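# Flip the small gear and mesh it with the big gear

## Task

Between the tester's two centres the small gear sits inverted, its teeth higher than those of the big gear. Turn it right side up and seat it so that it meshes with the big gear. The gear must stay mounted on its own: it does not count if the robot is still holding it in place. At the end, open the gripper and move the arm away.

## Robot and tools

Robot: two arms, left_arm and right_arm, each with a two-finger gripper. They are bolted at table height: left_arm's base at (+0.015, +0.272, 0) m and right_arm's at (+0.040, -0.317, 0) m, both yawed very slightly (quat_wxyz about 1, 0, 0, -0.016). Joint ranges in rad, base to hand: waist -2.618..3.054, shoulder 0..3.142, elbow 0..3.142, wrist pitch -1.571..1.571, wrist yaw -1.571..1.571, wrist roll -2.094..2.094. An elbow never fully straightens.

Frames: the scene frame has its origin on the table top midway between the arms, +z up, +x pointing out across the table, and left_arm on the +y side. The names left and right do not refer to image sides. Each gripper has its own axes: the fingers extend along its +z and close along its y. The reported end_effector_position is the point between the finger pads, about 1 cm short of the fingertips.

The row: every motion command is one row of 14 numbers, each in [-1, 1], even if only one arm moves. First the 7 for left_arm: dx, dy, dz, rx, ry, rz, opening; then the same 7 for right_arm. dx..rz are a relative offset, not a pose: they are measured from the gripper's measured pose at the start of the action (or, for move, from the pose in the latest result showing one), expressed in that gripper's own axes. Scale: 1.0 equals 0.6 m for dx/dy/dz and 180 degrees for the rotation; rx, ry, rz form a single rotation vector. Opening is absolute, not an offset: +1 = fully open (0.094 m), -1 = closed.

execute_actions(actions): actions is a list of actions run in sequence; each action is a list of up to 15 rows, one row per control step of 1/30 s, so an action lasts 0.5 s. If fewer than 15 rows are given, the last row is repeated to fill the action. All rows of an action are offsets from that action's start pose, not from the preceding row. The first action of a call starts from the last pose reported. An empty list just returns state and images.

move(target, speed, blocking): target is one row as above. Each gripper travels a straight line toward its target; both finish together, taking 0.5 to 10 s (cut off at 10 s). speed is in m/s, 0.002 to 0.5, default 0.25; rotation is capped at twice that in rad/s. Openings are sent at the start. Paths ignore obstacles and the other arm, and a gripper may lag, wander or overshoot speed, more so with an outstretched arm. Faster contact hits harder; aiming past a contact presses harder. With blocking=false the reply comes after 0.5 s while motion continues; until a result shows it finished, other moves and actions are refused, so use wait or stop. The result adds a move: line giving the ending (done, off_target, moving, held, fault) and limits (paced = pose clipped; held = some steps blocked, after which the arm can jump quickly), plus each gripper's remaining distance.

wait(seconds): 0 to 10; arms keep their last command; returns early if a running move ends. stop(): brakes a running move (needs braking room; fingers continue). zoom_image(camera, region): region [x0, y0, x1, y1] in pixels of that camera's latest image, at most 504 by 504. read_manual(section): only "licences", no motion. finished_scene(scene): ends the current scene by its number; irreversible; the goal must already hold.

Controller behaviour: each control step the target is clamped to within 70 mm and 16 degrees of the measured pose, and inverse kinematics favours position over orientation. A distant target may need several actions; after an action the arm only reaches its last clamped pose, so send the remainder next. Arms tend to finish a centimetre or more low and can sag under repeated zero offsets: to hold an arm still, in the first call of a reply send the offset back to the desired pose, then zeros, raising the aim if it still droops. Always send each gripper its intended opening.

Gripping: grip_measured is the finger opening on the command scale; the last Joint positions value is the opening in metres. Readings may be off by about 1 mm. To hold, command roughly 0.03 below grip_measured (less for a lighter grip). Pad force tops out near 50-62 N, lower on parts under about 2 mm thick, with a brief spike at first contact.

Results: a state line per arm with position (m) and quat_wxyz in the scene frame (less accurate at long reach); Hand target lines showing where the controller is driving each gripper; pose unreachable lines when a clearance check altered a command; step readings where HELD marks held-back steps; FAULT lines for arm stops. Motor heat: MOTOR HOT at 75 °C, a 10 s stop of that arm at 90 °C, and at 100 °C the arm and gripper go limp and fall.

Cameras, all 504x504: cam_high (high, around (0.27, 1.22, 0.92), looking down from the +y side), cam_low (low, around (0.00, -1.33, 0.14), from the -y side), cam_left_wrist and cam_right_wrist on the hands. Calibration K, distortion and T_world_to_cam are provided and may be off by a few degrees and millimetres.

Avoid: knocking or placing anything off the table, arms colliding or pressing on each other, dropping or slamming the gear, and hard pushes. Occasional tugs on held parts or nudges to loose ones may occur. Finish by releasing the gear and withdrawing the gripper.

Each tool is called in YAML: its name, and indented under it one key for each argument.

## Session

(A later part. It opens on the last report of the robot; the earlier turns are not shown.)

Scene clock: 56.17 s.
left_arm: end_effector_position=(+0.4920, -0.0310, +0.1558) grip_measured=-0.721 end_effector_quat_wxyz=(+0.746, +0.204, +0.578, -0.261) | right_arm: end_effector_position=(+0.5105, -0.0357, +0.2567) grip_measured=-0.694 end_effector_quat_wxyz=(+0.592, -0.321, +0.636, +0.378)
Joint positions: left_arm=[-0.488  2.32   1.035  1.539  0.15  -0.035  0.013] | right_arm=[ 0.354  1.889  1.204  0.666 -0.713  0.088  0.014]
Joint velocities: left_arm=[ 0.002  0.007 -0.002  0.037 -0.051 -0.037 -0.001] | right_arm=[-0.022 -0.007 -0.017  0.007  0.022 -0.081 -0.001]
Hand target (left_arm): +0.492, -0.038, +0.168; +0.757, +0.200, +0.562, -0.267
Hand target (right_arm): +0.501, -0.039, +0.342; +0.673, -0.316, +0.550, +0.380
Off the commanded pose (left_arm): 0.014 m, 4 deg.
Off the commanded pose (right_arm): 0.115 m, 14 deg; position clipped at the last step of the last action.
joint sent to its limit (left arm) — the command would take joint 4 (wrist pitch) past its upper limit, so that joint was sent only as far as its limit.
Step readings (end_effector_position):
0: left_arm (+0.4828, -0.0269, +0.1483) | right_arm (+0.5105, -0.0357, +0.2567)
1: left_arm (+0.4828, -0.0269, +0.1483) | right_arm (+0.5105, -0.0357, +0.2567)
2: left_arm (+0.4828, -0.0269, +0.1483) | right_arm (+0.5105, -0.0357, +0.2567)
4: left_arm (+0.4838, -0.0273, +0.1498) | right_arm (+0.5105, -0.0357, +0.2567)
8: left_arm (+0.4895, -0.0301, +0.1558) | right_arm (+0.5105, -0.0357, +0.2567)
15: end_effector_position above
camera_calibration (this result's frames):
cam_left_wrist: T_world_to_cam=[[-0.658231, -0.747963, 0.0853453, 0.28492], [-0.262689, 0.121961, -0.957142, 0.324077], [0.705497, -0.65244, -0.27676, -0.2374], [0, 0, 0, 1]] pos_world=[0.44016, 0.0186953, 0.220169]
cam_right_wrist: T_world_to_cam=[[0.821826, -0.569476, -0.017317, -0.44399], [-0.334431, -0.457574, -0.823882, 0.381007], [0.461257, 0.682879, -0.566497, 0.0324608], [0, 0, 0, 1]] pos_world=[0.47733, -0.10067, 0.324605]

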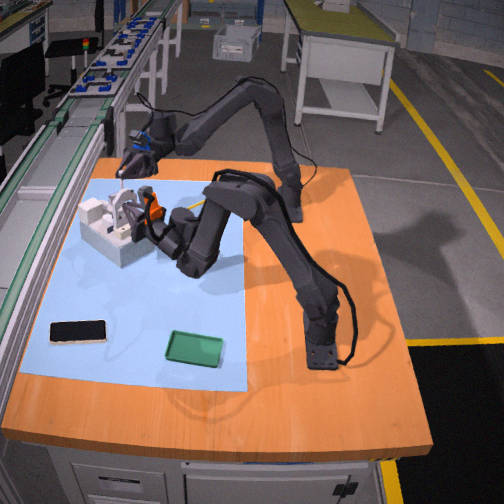

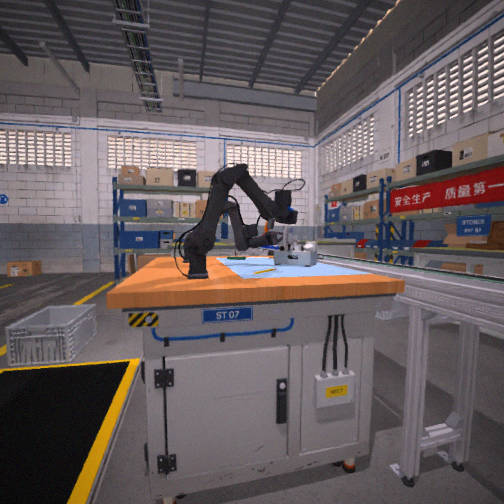

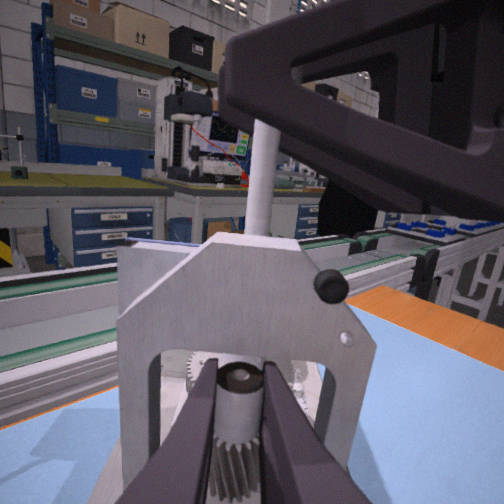

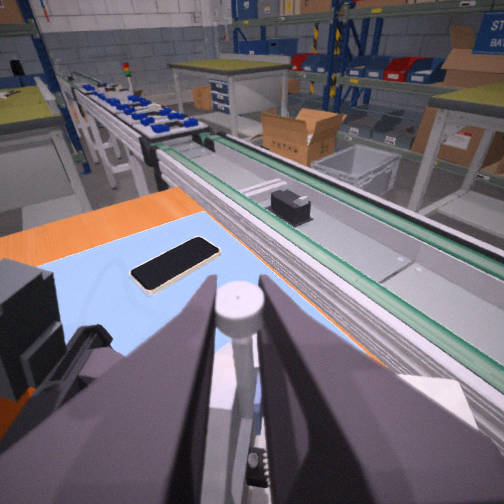

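execute_actions:
  actions:
    - [[-0.018,-0.009,0.012,0.012,-0.03,0.004,-0.78,-0.19,0.02,0,0,-0.07,-0.035,-0.76],[-0.018,-0.009,0.015,0.012,-0.03,0.004,-0.78,-0.19,0.02,0,0,-0.07,-0.035,-0.76],[-0.017,-0.009,0.018,0.012,-0.03,0.004,-0.78,-0.19,0.02,0,0,-0.07,-0.035,-0.76],[-0.017,-0.009,0.021,0.012,-0.03,0.004,-0.78,-0.19,0.02,0,0,-0.07,-0.035,-0.76],[-0.016,-0.009,0.025,0.012,-0.03,0.004,-0.78,-0.19,0.02,0,0,-0.07,-0.035,-0.76]]

zoom_image:
  camera: "cam_right_wrist"
  region: [180,384,300,504]

Scene clock: 57.13 s.
left_arm: end_effector_position=(+0.4969, -0.0387, +0.1554) grip_measured=-0.721 end_effector_quat_wxyz=(+0.748, +0.212, +0.569, -0.268) | right_arm: end_effector_position=(+0.5105, -0.0357, +0.2567) grip_measured=-0.694 end_effector_quat_wxyz=(+0.592, -0.321, +0.636, +0.378)
Joint positions: left_arm=[-0.488  2.353  1.084  1.539  0.175 -0.035  0.013] | right_arm=[ 0.354  1.889  1.204  0.666 -0.713  0.088  0.014]
Joint velocities: left_arm=[ 0.007 -0.007  0.002 -0.037 -0.051  0.022  0.   ] | right_arm=[-0.007 -0.017 -0.017  0.007 -0.066 -0.007 -0.   ]
Hand target (left_arm): +0.498, -0.043, +0.169; +0.760, +0.214, +0.549, -0.273
Hand target (right_arm): +0.501, -0.039, +0.342; +0.673, -0.316, +0.550, +0.380
Off the commanded pose (left_arm): 0.014 m, 5 deg.
Off the commanded pose (right_arm): 0.115 m, 14 deg; position clipped at the last step of the last action.
joint sent to its limit (left arm) — the command would take joint 4 (wrist pitch) past its upper limit, so that joint was sent only as far as its limit.
Step readings (end_effector_position):
0: left_arm (+0.4921, -0.0309, +0.1554) | right_arm (+0.5105, -0.0357, +0.2567)
1: left_arm (+0.4918, -0.0314, +0.1553) | right_arm (+0.5105, -0.0357, +0.2567)
2: left_arm (+0.4914, -0.0321, +0.1553) | right_arm (+0.5105, -0.0357, +0.2567)
4: left_arm (+0.4927, -0.0344, +0.1561) | right_arm (+0.5105, -0.0357, +0.2567)
8: left_arm (+0.4968, -0.0379, +0.1566) | right_arm (+0.5105, -0.0357, +0.2567)
15: end_effector_position above
camera_calibration (this result's frames):
cam_left_wrist: T_world_to_cam=[[-0.677112, -0.731927, 0.0761761, 0.293799], [-0.243635, 0.125295, -0.96174, 0.317315], [0.694379, -0.669764, -0.263162, -0.243272], [0, 0, 0, 1]] pos_world=[0.445167, 0.0123465, 0.218775]
cam_right_wrist: T_world_to_cam=[[0.821826, -0.569476, -0.017317, -0.44399], [-0.334431, -0.457574, -0.823882, 0.381007], [0.461257, 0.682879, -0.566497, 0.0324608], [0, 0, 0, 1]] pos_world=[0.47733, -0.10067, 0.324605]

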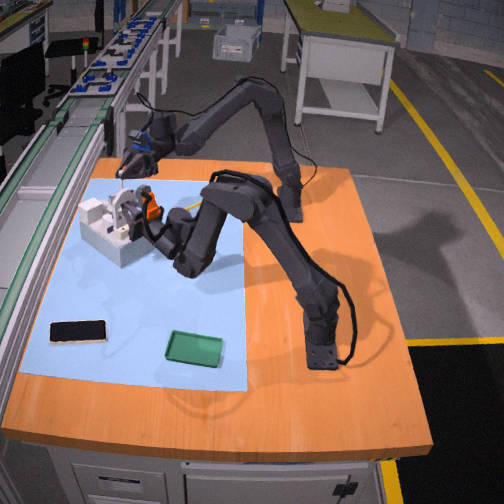

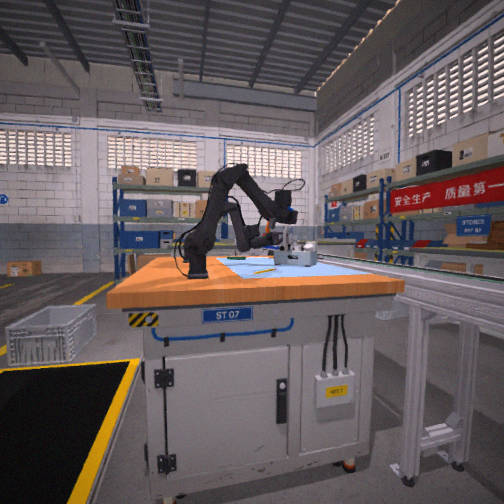

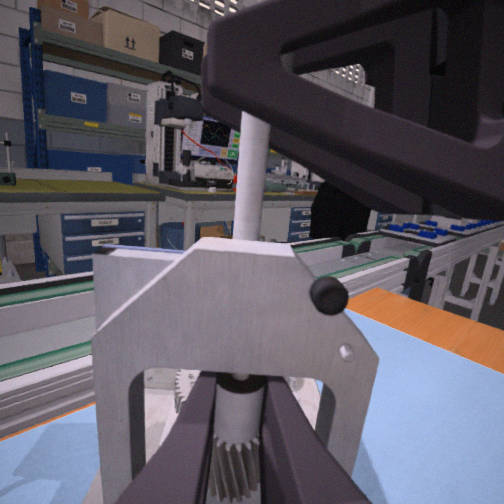

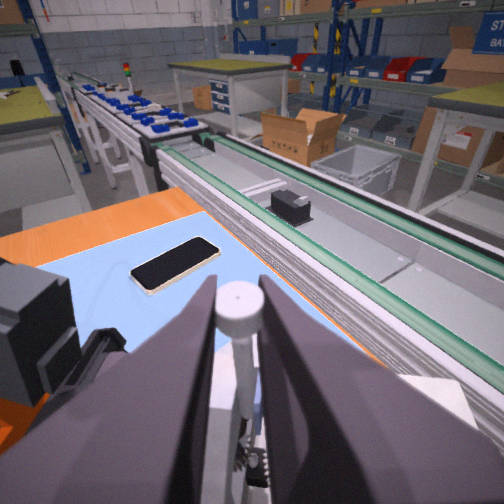

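Region (180, 384, 300, 504) of cam_right_wrist's 504x504 image, scaled by 4.200, with more detail than that image has.

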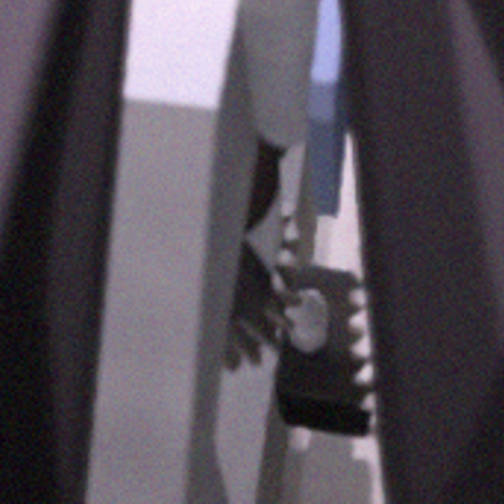

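execute_actions:
  actions:
    - [[-0.022,-0.003,0.010,0.004,-0.02,0,-0.78,-0.19,0.02,0,0,-0.07,-0.035,-0.76],[-0.022,-0.003,0.012,0.004,-0.02,0,-0.78,-0.19,0.02,0,0,-0.07,-0.035,-0.76],[-0.022,-0.003,0.015,0.004,-0.02,0,-0.78,-0.19,0.02,0,0,-0.07,-0.035,-0.76],[-0.021,-0.003,0.018,0.004,-0.02,0,-0.78,-0.19,0.02,0,0,-0.07,-0.035,-0.76],[-0.021,-0.003,0.021,0.004,-0.02,0,-0.78,-0.19,0.02,0,0,-0.07,-0.035,-0.76],[-0.02,-0.003,0.024,0.004,-0.02,0,-0.78,-0.19,0.02,0,0,-0.07,-0.035,-0.76]]

zoom_image:
  camera: "cam_right_wrist"
  region: [180,384,300,504]

Scene clock: 58.03 s.
left_arm: end_effector_position=(+0.5022, -0.0421, +0.1564) grip_measured=-0.721 end_effector_quat_wxyz=(+0.751, +0.211, +0.564, -0.271) | right_arm: end_effector_position=(+0.5105, -0.0357, +0.2567) grip_measured=-0.694 end_effector_quat_wxyz=(+0.592, -0.321, +0.636, +0.378)
Joint positions: left_arm=[-0.488  2.376  1.121  1.539  0.176 -0.04   0.013] | right_arm=[ 0.354  1.889  1.204  0.666 -0.713  0.088  0.014]
Joint velocities: left_arm=[ 0.012 -0.007  0.022 -0.051 -0.007  0.007  0.   ] | right_arm=[-0.017  0.002  0.002  0.007 -0.051 -0.037  0.   ]
Hand target (left_arm): +0.503, -0.047, +0.171; +0.764, +0.208, +0.544, -0.278
Hand target (right_arm): +0.501, -0.039, +0.342; +0.673, -0.316, +0.550, +0.380
Off the commanded pose (left_arm): 0.015 m, 3 deg.
Off the commanded pose (right_arm): 0.115 m, 14 deg; position clipped at the last step of the last action.
joint sent to its limit (left arm) — the command would take joint 4 (wrist pitch) past its upper limit, so that joint was sent only as far as its limit.
Step readings (end_effector_position):
0: left_arm (+0.4968, -0.0388, +0.1554) | right_arm (+0.5105, -0.0357, +0.2567)
1: left_arm (+0.4968, -0.0389, +0.1554) | right_arm (+0.5105, -0.0357, +0.2567)
2: left_arm (+0.4968, -0.0389, +0.1554) | right_arm (+0.5105, -0.0357, +0.2567)
4: left_arm (+0.4971, -0.0391, +0.1556) | right_arm (+0.5105, -0.0357, +0.2567)
8: left_arm (+0.5017, -0.0418, +0.1567) | right_arm (+0.5105, -0.0357, +0.2567)
15: end_effector_position above
camera_calibration (this result's frames):
cam_left_wrist: T_world_to_cam=[[-0.679904, -0.72922, 0.0772641, 0.296208], [-0.233956, 0.115854, -0.96532, 0.315257], [0.694979, -0.674401, -0.249375, -0.251586], [0, 0, 0, 1]] pos_world=[0.449996, 0.00980694, 0.218698]
cam_right_wrist: T_world_to_cam=[[0.821826, -0.569476, -0.017317, -0.44399], [-0.334431, -0.457574, -0.823882, 0.381007], [0.461257, 0.682879, -0.566497, 0.0324608], [0, 0, 0, 1]] pos_world=[0.47733, -0.10067, 0.324605]

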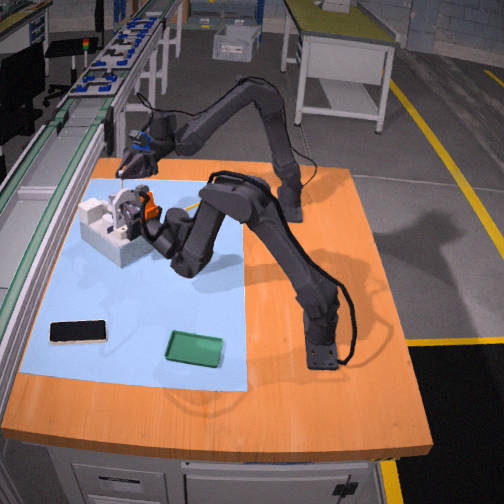

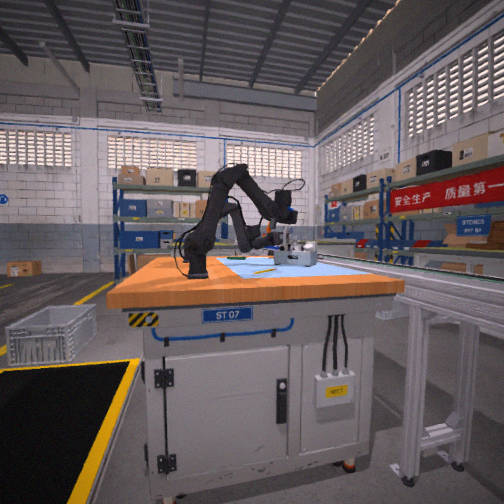

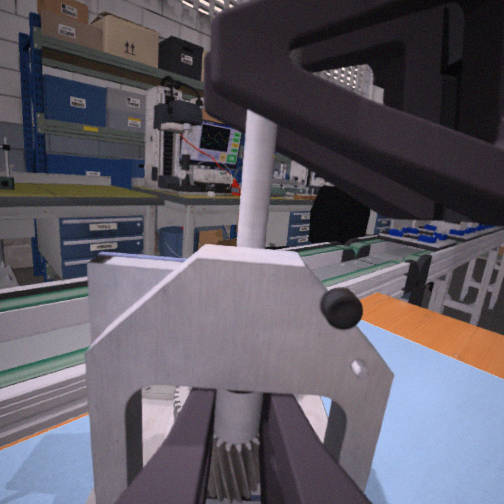

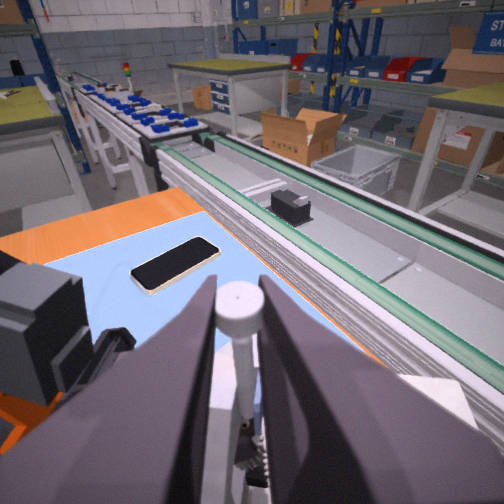

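Region (180, 384, 300, 504) of cam_right_wrist's 504x504 image, scaled by 4.200, with more detail than that image has.

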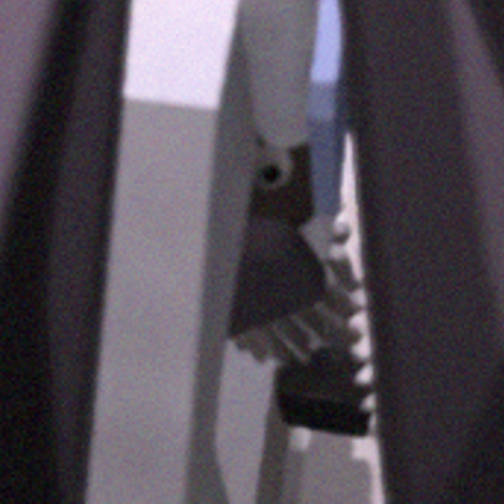

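execute_actions:
  actions:
    - [[-0.021,-0.003,0.010,0.004,-0.01,0,-0.78,-0.19,0.02,0,0,-0.07,-0.035,-0.76],[-0.021,-0.003,0.012,0.004,-0.01,0,-0.78,-0.19,0.02,0,0,-0.07,-0.035,-0.76],[-0.021,-0.003,0.015,0.004,-0.01,0,-0.78,-0.19,0.02,0,0,-0.07,-0.035,-0.76],[-0.021,-0.003,0.017,0.004,-0.01,0,-0.78,-0.19,0.02,0,0,-0.07,-0.035,-0.76]]

zoom_image:
  camera: "cam_right_wrist"
  region: [180,384,300,504]

Scene clock: 58.83 s.
left_arm: end_effector_position=(+0.5021, -0.0422, +0.1563) grip_measured=-0.721 end_effector_quat_wxyz=(+0.751, +0.211, +0.564, -0.272) | right_arm: end_effector_position=(+0.5105, -0.0357, +0.2567) grip_measured=-0.694 end_effector_quat_wxyz=(+0.592, -0.321, +0.636, +0.378)
Joint positions: left_arm=[-0.488  2.376  1.121  1.539  0.177 -0.041  0.013] | right_arm=[ 0.354  1.889  1.204  0.666 -0.713  0.088  0.014]
Joint velocities: left_arm=[ 0.027 -0.007 -0.007  0.007  0.081  0.051 -0.001] | right_arm=[ 0.007 -0.002 -0.017  0.022 -0.007 -0.022  0.   ]
Hand target (left_arm): +0.505, -0.047, +0.171; +0.759, +0.211, +0.550, -0.278
Hand target (right_arm): +0.501, -0.039, +0.342; +0.673, -0.316, +0.550, +0.380
Off the commanded pose (left_arm): 0.016 m, 2 deg.
Off the commanded pose (right_arm): 0.115 m, 14 deg; position clipped at the last step of the last action.
Step readings (end_effector_position):
0: left_arm (+0.5022, -0.0421, +0.1564) | right_arm (+0.5105, -0.0357, +0.2567)
1: left_arm (+0.5022, -0.0421, +0.1564) | right_arm (+0.5105, -0.0357, +0.2567)
2: left_arm (+0.5022, -0.0421, +0.1563) | right_arm (+0.5105, -0.0357, +0.2567)
4: left_arm (+0.5021, -0.0422, +0.1563) | right_arm (+0.5105, -0.0357, +0.2567)
8: left_arm (+0.5021, -0.0422, +0.1563) | right_arm (+0.5105, -0.0357, +0.2567)
15: end_effector_position above
camera_calibration (this result's frames):
cam_left_wrist: T_world_to_cam=[[-0.680504, -0.728643, 0.0774215, 0.296375], [-0.233986, 0.11596, -0.9653, 0.315258], [0.694381, -0.675006, -0.249403, -0.251319], [0, 0, 0, 1]] pos_world=[0.449961, 0.0097518, 0.218693]
cam_right_wrist: T_world_to_cam=[[0.821826, -0.569476, -0.017317, -0.44399], [-0.334431, -0.457574, -0.823882, 0.381007], [0.461257, 0.682879, -0.566497, 0.0324608], [0, 0, 0, 1]] pos_world=[0.47733, -0.10067, 0.324605]

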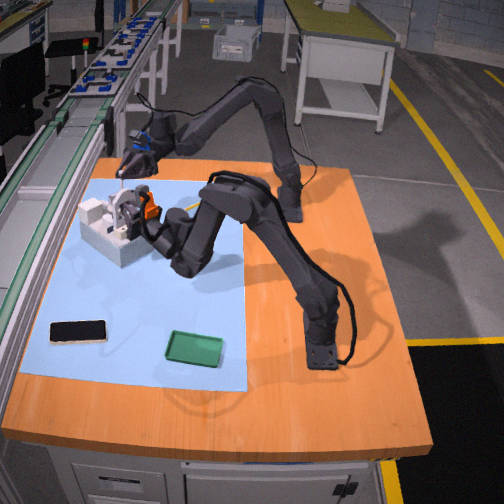

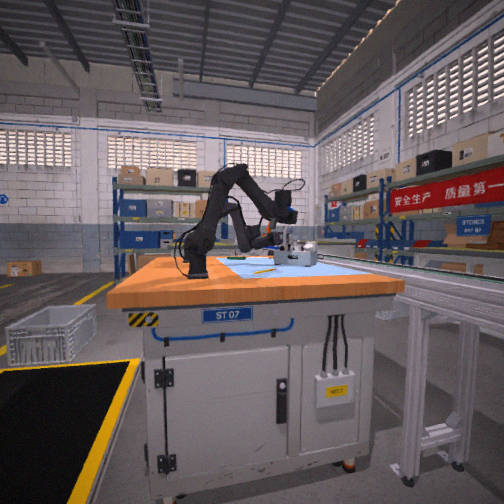

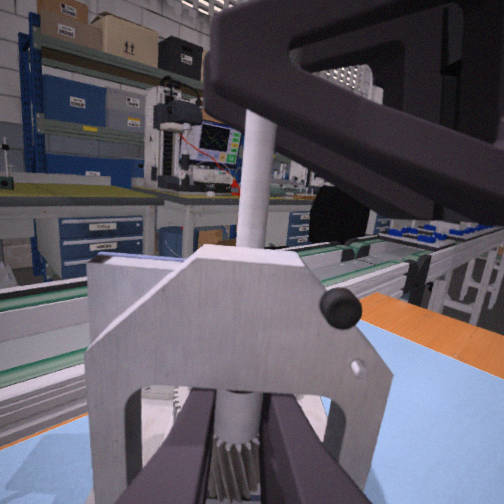

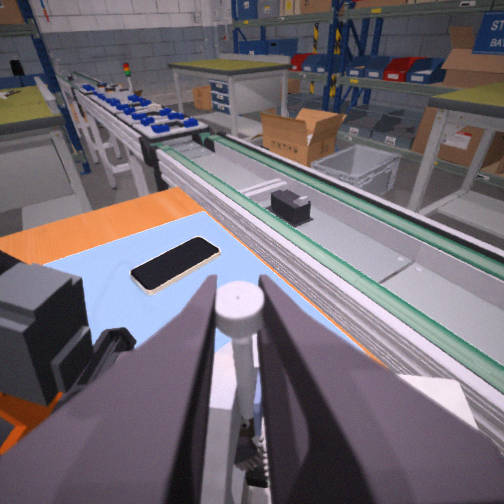

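Region (180, 384, 300, 504) of cam_right_wrist's 504x504 image, scaled by 4.200, with more detail than that image has.

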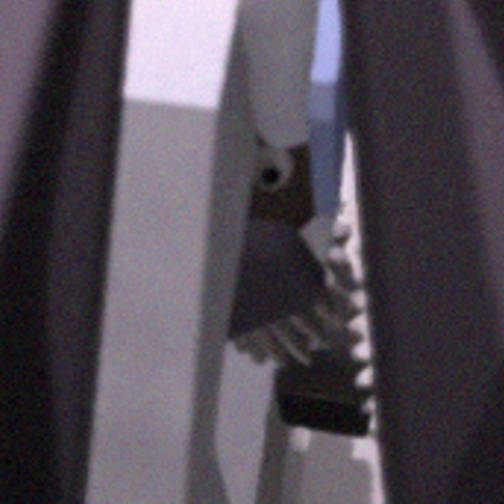

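execute_actions:
  actions:
    - [[-0.019,-0.003,0.015,0.004,-0.02,0,-0.78,-0.19,0.02,0,0,-0.07,-0.035,-0.76],[-0.019,-0.003,0.017,0.004,-0.02,0,-0.78,-0.19,0.02,0,0,-0.07,-0.035,-0.76],[-0.019,-0.003,0.019,0.004,-0.02,0,-0.78,-0.19,0.02,0,0,-0.07,-0.035,-0.76],[-0.019,-0.003,0.021,0.004,-0.02,0,-0.78,-0.19,0.02,0,0,-0.07,-0.035,-0.76]]

zoom_image:
  camera: "cam_right_wrist"
  region: [180,384,300,504]

Scene clock: 59.53 s.
left_arm: end_effector_position=(+0.5051, -0.0440, +0.1561) grip_measured=-0.721 end_effector_quat_wxyz=(+0.754, +0.209, +0.560, -0.274) | right_arm: end_effector_position=(+0.5105, -0.0357, +0.2567) grip_measured=-0.694 end_effector_quat_wxyz=(+0.592, -0.321, +0.636, +0.378)
Joint positions: left_arm=[-0.488  2.393  1.143  1.544  0.178 -0.045  0.013] | right_arm=[ 0.354  1.889  1.204  0.666 -0.713  0.088  0.014]
Joint velocities: left_arm=[-0.032 -0.027  0.002  0.051  0.022 -0.022  0.   ] | right_arm=[ 0.012 -0.012  0.002  0.037  0.022  0.051 -0.001]
Hand target (left_arm): +0.507, -0.049, +0.171; +0.765, +0.207, +0.541, -0.281
Hand target (right_arm): +0.501, -0.039, +0.342; +0.673, -0.316, +0.550, +0.380
Off the commanded pose (left_arm): 0.016 m, 3 deg.
Off the commanded pose (right_arm): 0.115 m, 14 deg; position clipped at the last step of the last action.
joint sent to its limit (left arm) — the command would take joint 4 (wrist pitch) past its upper limit, so that joint was sent only as far as its limit.
Step readings (end_effector_position):
0: left_arm (+0.5021, -0.0422, +0.1563) | right_arm (+0.5105, -0.0357, +0.2567)
1: left_arm (+0.5021, -0.0422, +0.1563) | right_arm (+0.5105, -0.0357, +0.2567)
2: left_arm (+0.5023, -0.0423, +0.1562) | right_arm (+0.5105, -0.0357, +0.2567)
4: left_arm (+0.5034, -0.0430, +0.1561) | right_arm (+0.5105, -0.0357, +0.2567)
8: left_arm (+0.5051, -0.0439, +0.1562) | right_arm (+0.5105, -0.0357, +0.2567)
15: end_effector_position above
camera_calibration (this result's frames):
cam_left_wrist: T_world_to_cam=[[-0.682127, -0.726957, 0.0789682, 0.297762], [-0.227648, 0.108492, -0.967681, 0.312798], [0.694895, -0.678058, -0.239496, -0.256557], [0, 0, 0, 1]] pos_world=[0.452599, 0.00856402, 0.217731]
cam_right_wrist: T_world_to_cam=[[0.821826, -0.569476, -0.017317, -0.44399], [-0.334431, -0.457574, -0.823882, 0.381007], [0.461257, 0.682879, -0.566497, 0.0324608], [0, 0, 0, 1]] pos_world=[0.47733, -0.10067, 0.324605]

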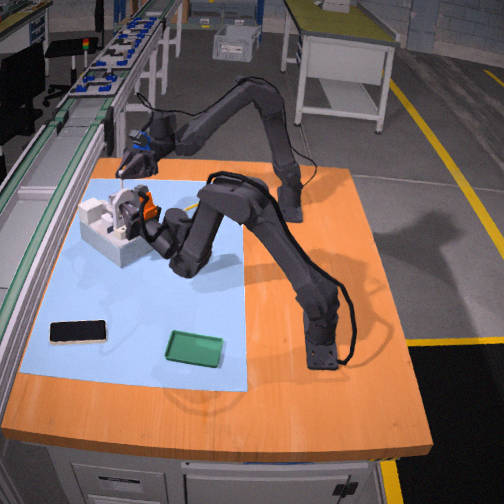

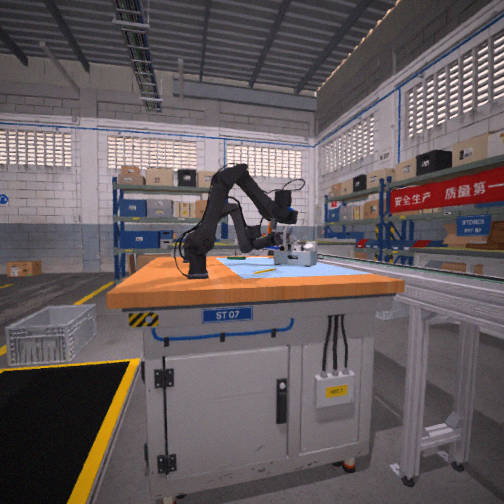

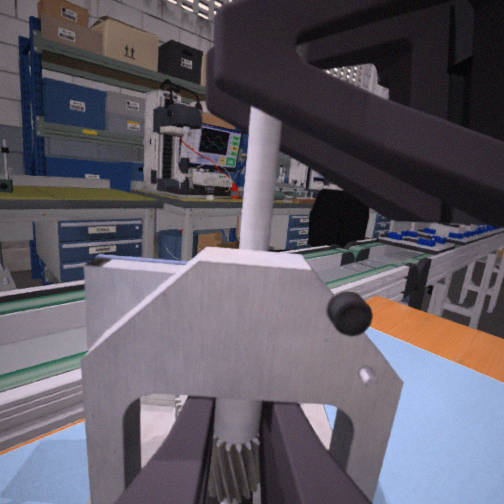

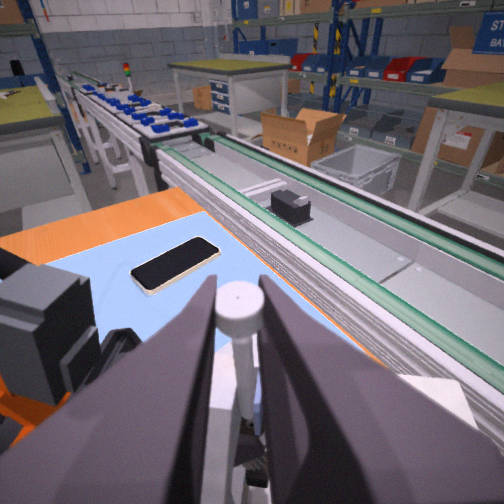

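Region (180, 384, 300, 504) of cam_right_wrist's 504x504 image, scaled by 4.200, with more detail than that image has.

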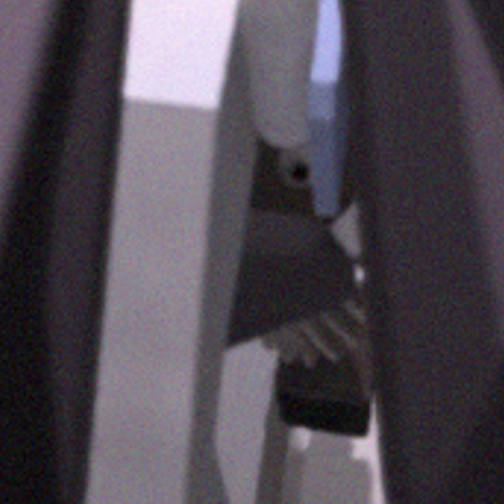

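execute_actions:
  actions:
    - [[-0.012,-0.003,0.008,0.004,-0.01,0,-0.78,-0.11,0.015,0,0,-0.05,-0.03,-0.76],[-0.012,-0.003,0.008,0.004,-0.01,0,-0.78,-0.1,0.015,0,0,-0.05,-0.03,-0.76],[-0.012,-0.003,0.008,0.004,-0.01,0,-0.78,-0.09,0.015,0,0,-0.045,-0.03,-0.76],[-0.012,-0.003,0.008,0.004,-0.01,0,-0.78,-0.08,0.013,0,0,-0.04,-0.025,-0.76],[-0.012,-0.003,0.008,0.004,-0.01,0,-0.78,-0.07,0.012,0,0,-0.04,-0.025,-0.76],[-0.012,-0.003,0.008,0.004,-0.01,0,-0.78,-0.06,0.01,0,0,-0.035,-0.02,-0.76],[-0.012,-0.003,0.008,0.004,-0.01,0,-0.78,-0.05,0.01,0,0,-0.03,-0.02,-0.76],[-0.012,-0.003,0.008,0.004,-0.01,0,-0.78,-0.04,0.008,0,0,-0.03,-0.02,-0.76]]

zoom_image:
  camera: "cam_right_wrist"
  region: [180,384,300,504]

Scene clock: 60.33 s.
left_arm: end_effector_position=(+0.5049, -0.0442, +0.1550) grip_measured=-0.721 end_effector_quat_wxyz=(+0.753, +0.210, +0.560, -0.274) | right_arm: end_effector_position=(+0.5107, -0.0358, +0.2444) grip_measured=-0.694 end_effector_quat_wxyz=(+0.594, -0.326, +0.635, +0.370)
Joint positions: left_arm=[-0.488  2.395  1.143  1.545  0.179 -0.045  0.013] | right_arm=[ 0.355  1.908  1.179  0.704 -0.707  0.067  0.014]
Joint velocities: left_arm=[-0.012 -0.017 -0.002 -0.022 -0.022 -0.081 -0.002] | right_arm=[-0.007 -0.002  0.022  0.037 -0.095  0.051  0.   ]
Hand target (left_arm): +0.506, -0.047, +0.164; +0.760, +0.209, +0.547, -0.281
Hand target (right_arm): +0.507, -0.035, +0.281; +0.631, -0.324, +0.597, +0.374
Off the commanded pose (left_arm): 0.010 m, 2 deg.
Off the commanded pose (right_arm): 0.037 m, 6 deg.
joint sent to its limit (left arm) — the command would take joint 4 (wrist pitch) past its upper limit, so that joint was sent only as far as its limit.
Step readings (end_effector_position):
0: left_arm (+0.5051, -0.0440, +0.1561) | right_arm (+0.5105, -0.0357, +0.2567)
1: left_arm (+0.5051, -0.0440, +0.1561) | right_arm (+0.5105, -0.0357, +0.2562)
2: left_arm (+0.5051, -0.0440, +0.1561) | right_arm (+0.5104, -0.0358, +0.2557)
4: left_arm (+0.5051, -0.0440, +0.1561) | right_arm (+0.5105, -0.0359, +0.2553)
8: left_arm (+0.5050, -0.0440, +0.1561) | right_arm (+0.5105, -0.0358, +0.2499)
15: end_effector_position above
camera_calibration (this result's frames):
cam_left_wrist: T_world_to_cam=[[-0.683161, -0.725955, 0.0792559, 0.298109], [-0.228775, 0.109686, -0.96728, 0.312262], [0.693508, -0.678939, -0.241014, -0.255979], [0, 0, 0, 1]] pos_world=[0.452617, 0.00836882, 0.216723]
cam_right_wrist: T_world_to_cam=[[0.819741, -0.572734, 0.000742567, -0.447845], [-0.32521, -0.466532, -0.822548, 0.365552], [0.471448, 0.674035, -0.568695, 0.0204679], [0, 0, 0, 1]] pos_world=[0.476348, -0.0997503, 0.312657]

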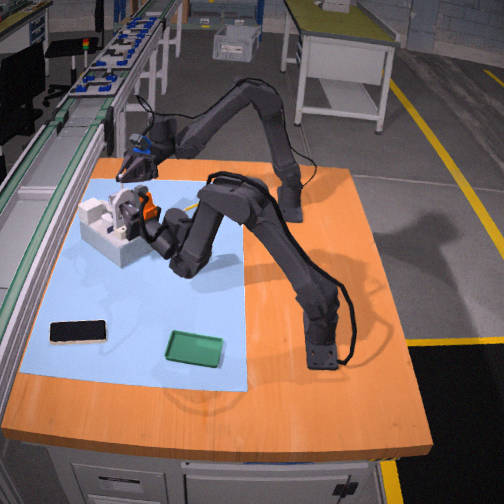

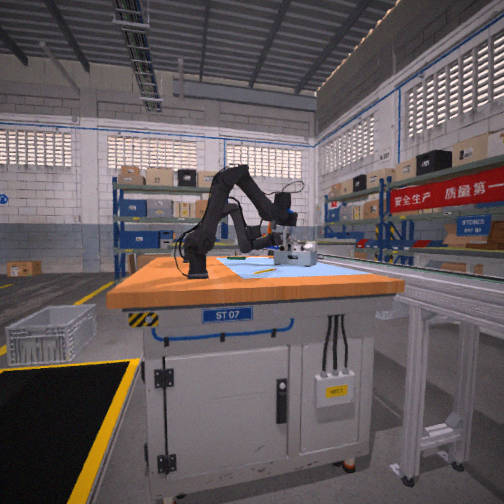

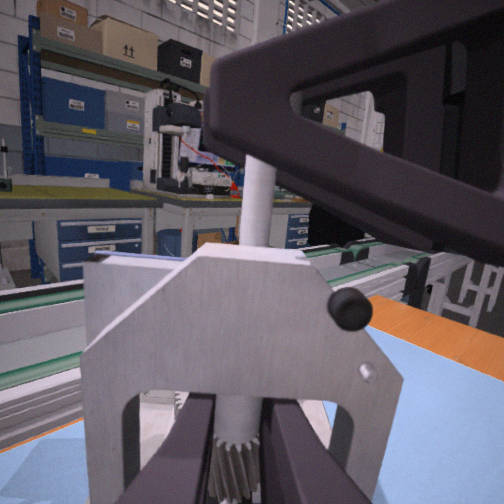

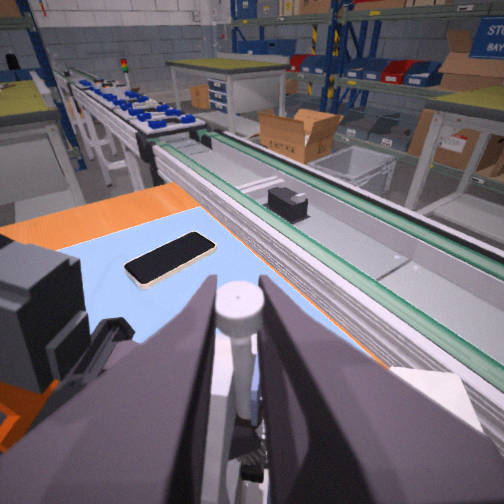

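Region (180, 384, 300, 504) of cam_right_wrist's 504x504 image, scaled by 4.200, with more detail than that image has.

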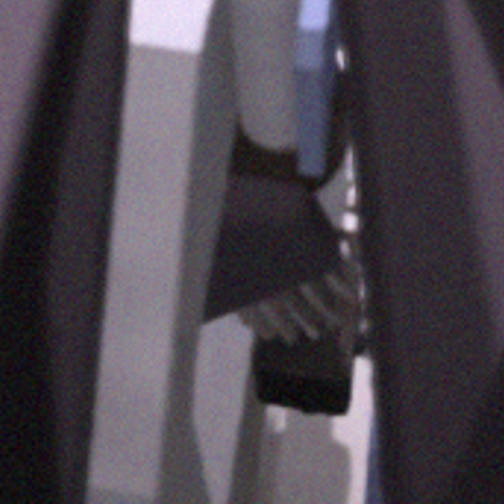

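execute_actions:
  actions:
    - [[-0.006,-0.003,0.002,0.004,-0.005,0,-0.78,-0.05,0.008,0,0,-0.03,-0.02,-0.76],[-0.006,-0.003,0.002,0.004,-0.005,0,-0.78,-0.04,0.008,0,0,-0.025,-0.015,-0.76],[-0.006,-0.003,0.002,0.004,-0.005,0,-0.78,-0.03,0.005,0,0,-0.02,-0.01,-0.76],[-0.006,-0.003,0.002,0.004,-0.005,0,-0.78,-0.02,0.005,0,0,-0.015,-0.01,-0.76]]

zoom_image:
  camera: "cam_right_wrist"
  region: [180,384,300,504]

Scene clock: 61.07 s.
left_arm: end_effector_position=(+0.5046, -0.0444, +0.1527) grip_measured=-0.721 end_effector_quat_wxyz=(+0.752, +0.211, +0.561, -0.275) | right_arm: end_effector_position=(+0.5109, -0.0357, +0.2401) grip_measured=-0.693 end_effector_quat_wxyz=(+0.598, -0.330, +0.632, +0.366)
Joint positions: left_arm=[-0.488  2.399  1.142  1.547  0.181 -0.045  0.013] | right_arm=[ 0.355  1.917  1.171  0.723 -0.707  0.053  0.014]
Joint velocities: left_arm=[ 0.017  0.012 -0.007  0.022 -0.037 -0.022 -0.001] | right_arm=[ 0.027 -0.012  0.007 -0.037 -0.051  0.022 -0.002]
Hand target (left_arm): +0.504, -0.046, +0.159; +0.756, +0.212, +0.553, -0.280
Hand target (right_arm): +0.509, -0.035, +0.257; +0.615, -0.327, +0.616, +0.369
Off the commanded pose (left_arm): 0.006 m, 1 deg.
Off the commanded pose (right_arm): 0.017 m, 3 deg.
joint sent to its limit (left arm) — the command would take joint 4 (wrist pitch) past its upper limit, so that joint was sent only as far as its limit.
Step readings (end_effector_position):
0: left_arm (+0.5049, -0.0442, +0.1550) | right_arm (+0.5107, -0.0358, +0.2444)
1: left_arm (+0.5049, -0.0442, +0.1550) | right_arm (+0.5107, -0.0358, +0.2441)
2: left_arm (+0.5048, -0.0443, +0.1551) | right_arm (+0.5108, -0.0358, +0.2435)
4: left_arm (+0.5047, -0.0444, +0.1551) | right_arm (+0.5109, -0.0358, +0.2422)
8: left_arm (+0.5048, -0.0445, +0.1529) | right_arm (+0.5109, -0.0358, +0.2407)
15: end_effector_position above
camera_calibration (this result's frames):
cam_left_wrist: T_world_to_cam=[[-0.68454, -0.724636, 0.0794165, 0.298585], [-0.231095, 0.112393, -0.966418, 0.311079], [0.691375, -0.679905, -0.244397, -0.254886], [0, 0, 0, 1]] pos_world=[0.452504, 0.00810457, 0.214626]
cam_right_wrist: T_world_to_cam=[[0.819551, -0.572784, 0.0159609, -0.451573], [-0.313812, -0.471966, -0.823875, 0.356392], [0.479435, 0.670199, -0.566547, 0.0131629], [0, 0, 0, 1]] pos_world=[0.475617, -0.0992708, 0.308287]

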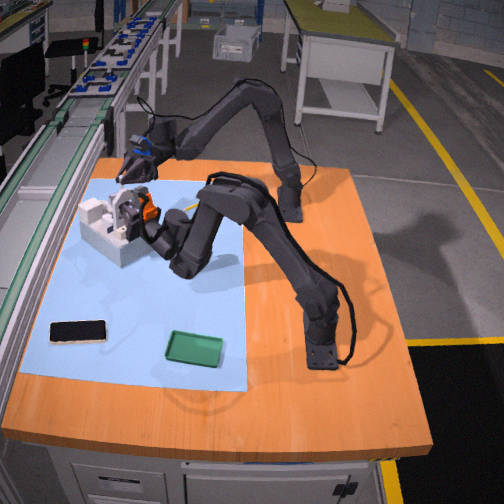

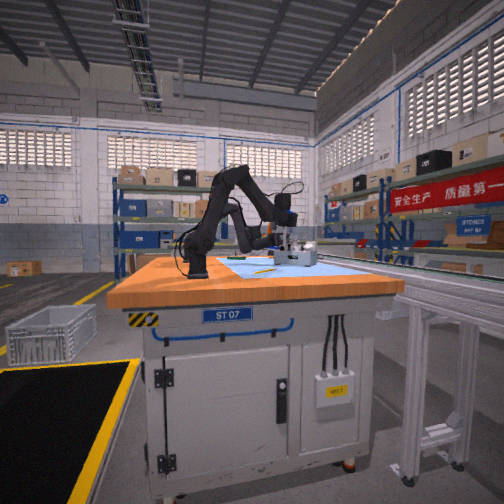

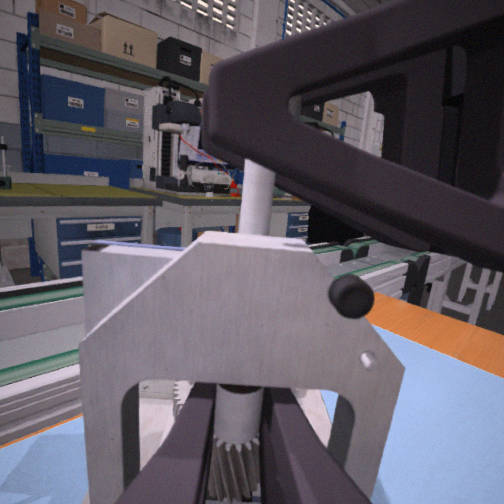

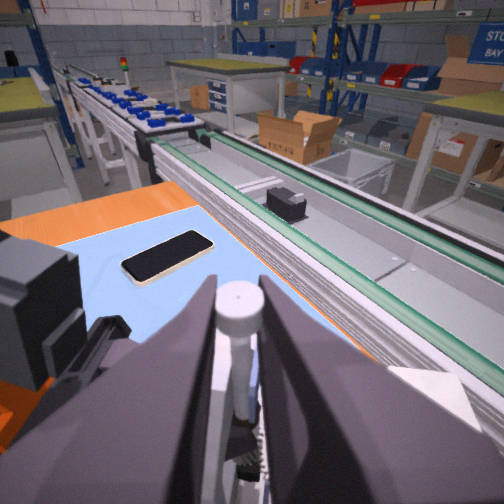

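Region (180, 384, 300, 504) of cam_right_wrist's 504x504 image, scaled by 4.200, with more detail than that image has.

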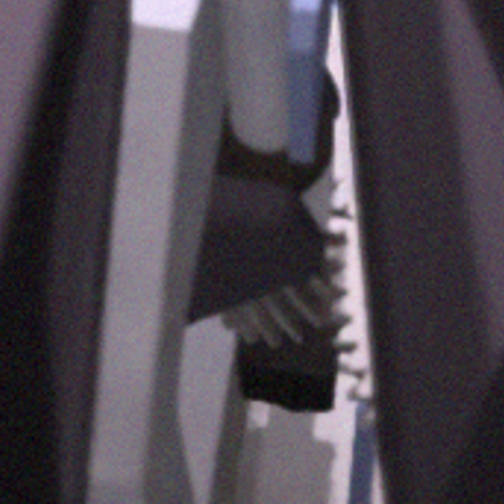

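Progressing. Continue.

execute_actions:
  actions:
    - [[0,0,0,0,0,0,-0.78,-0.015,0.003,0,0,-0.01,-0.005,-0.76],[0,0,0,0,0,0,-0.78,-0.008,0,0,0,-0.005,0,-0.76],[0,0,0,0,0,0,-0.78,0,0,0,0,0,0,-0.76],[0,0,0,0,0,0,-0.78,0.006,0,0,0,0,0,-0.76]]

zoom_image:
  camera: "cam_right_wrist"
  region: [180,384,300,504]

Scene clock: 61.73 s.
left_arm: end_effector_position=(+0.5043, -0.0438, +0.1513) grip_measured=-0.721 end_effector_quat_wxyz=(+0.751, +0.210, +0.563, -0.274) | right_arm: end_effector_position=(+0.5109, -0.0351, +0.2370) grip_measured=-0.693 end_effector_quat_wxyz=(+0.598, -0.336, +0.631, +0.363)
Joint positions: left_arm=[-0.488  2.399  1.138  1.547  0.179 -0.045  0.013] | right_arm=[ 0.355  1.923  1.171  0.723 -0.712  0.038  0.014]
Joint velocities: left_arm=[-0.012 -0.007 -0.002 -0.007  0.022 -0.037 -0.001] | right_arm=[-0.002  0.007  0.007 -0.007 -0.066 -0.022 -0.001]
Hand target (left_arm): +0.505, -0.044, +0.153; +0.752, +0.211, +0.561, -0.275
Hand target (right_arm): +0.511, -0.036, +0.236; +0.598, -0.331, +0.632, +0.366
Off the commanded pose (left_arm): 0.002 m, 0 deg.
Off the commanded pose (right_arm): 0.001 m, 1 deg.
Step readings (end_effector_position):
0: left_arm (+0.5046, -0.0444, +0.1527) | right_arm (+0.5109, -0.0357, +0.2401)
1: left_arm (+0.5046, -0.0444, +0.1527) | right_arm (+0.5110, -0.0357, +0.2397)
2: left_arm (+0.5046, -0.0443, +0.1527) | right_arm (+0.5109, -0.0356, +0.2394)
4: left_arm (+0.5043, -0.0441, +0.1517) | right_arm (+0.5110, -0.0354, +0.2383)
8: left_arm (+0.5043, -0.0438, +0.1513) | right_arm (+0.5109, -0.0351, +0.2370)
15: end_effector_position above
camera_calibration (this result's frames):
cam_left_wrist: T_world_to_cam=[[-0.682657, -0.726243, 0.0809316, 0.297722], [-0.234851, 0.113171, -0.965421, 0.311403], [0.691971, -0.678058, -0.247816, -0.254374], [0, 0, 0, 1]] pos_world=[0.452394, 0.00849659, 0.213502]
cam_right_wrist: T_world_to_cam=[[0.822174, -0.568575, 0.0274407, -0.455057], [-0.305498, -0.481407, -0.821534, 0.348978], [0.480314, 0.667061, -0.569498, 0.0110941], [0, 0, 0, 1]] pos_world=[0.475419, -0.0981339, 0.305503]

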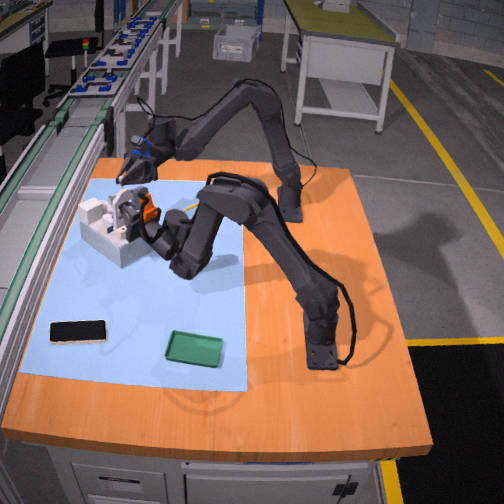

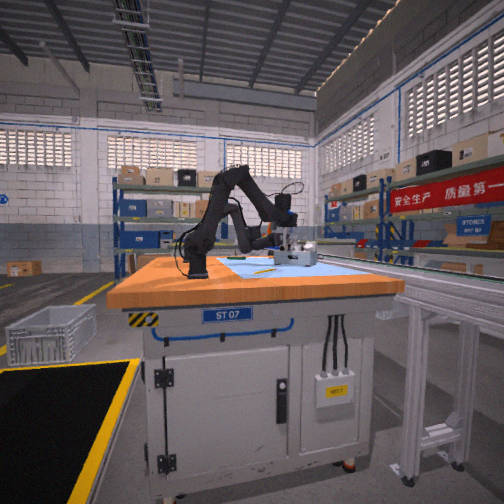

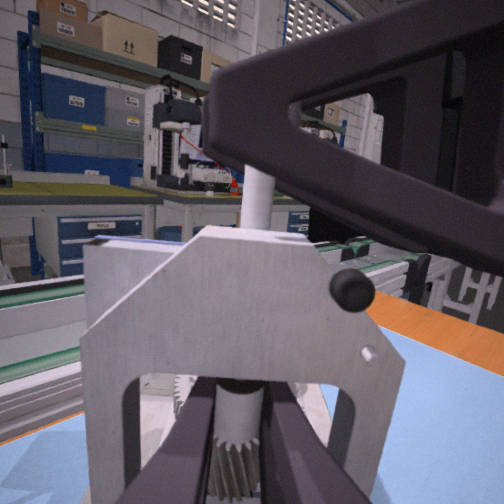

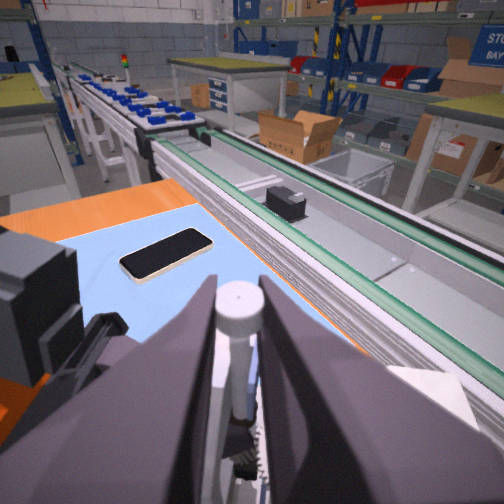

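Region (180, 384, 300, 504) of cam_right_wrist's 504x504 image, scaled by 4.200, with more detail than that image has.

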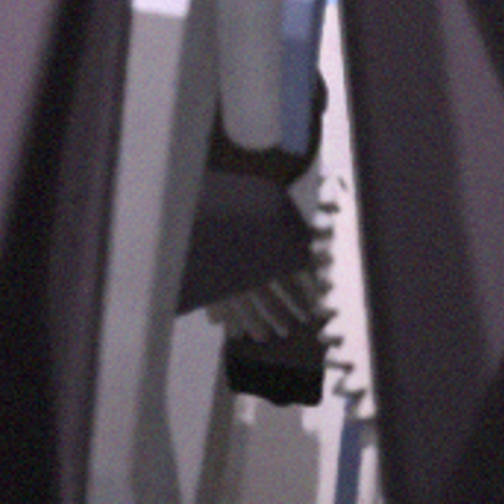

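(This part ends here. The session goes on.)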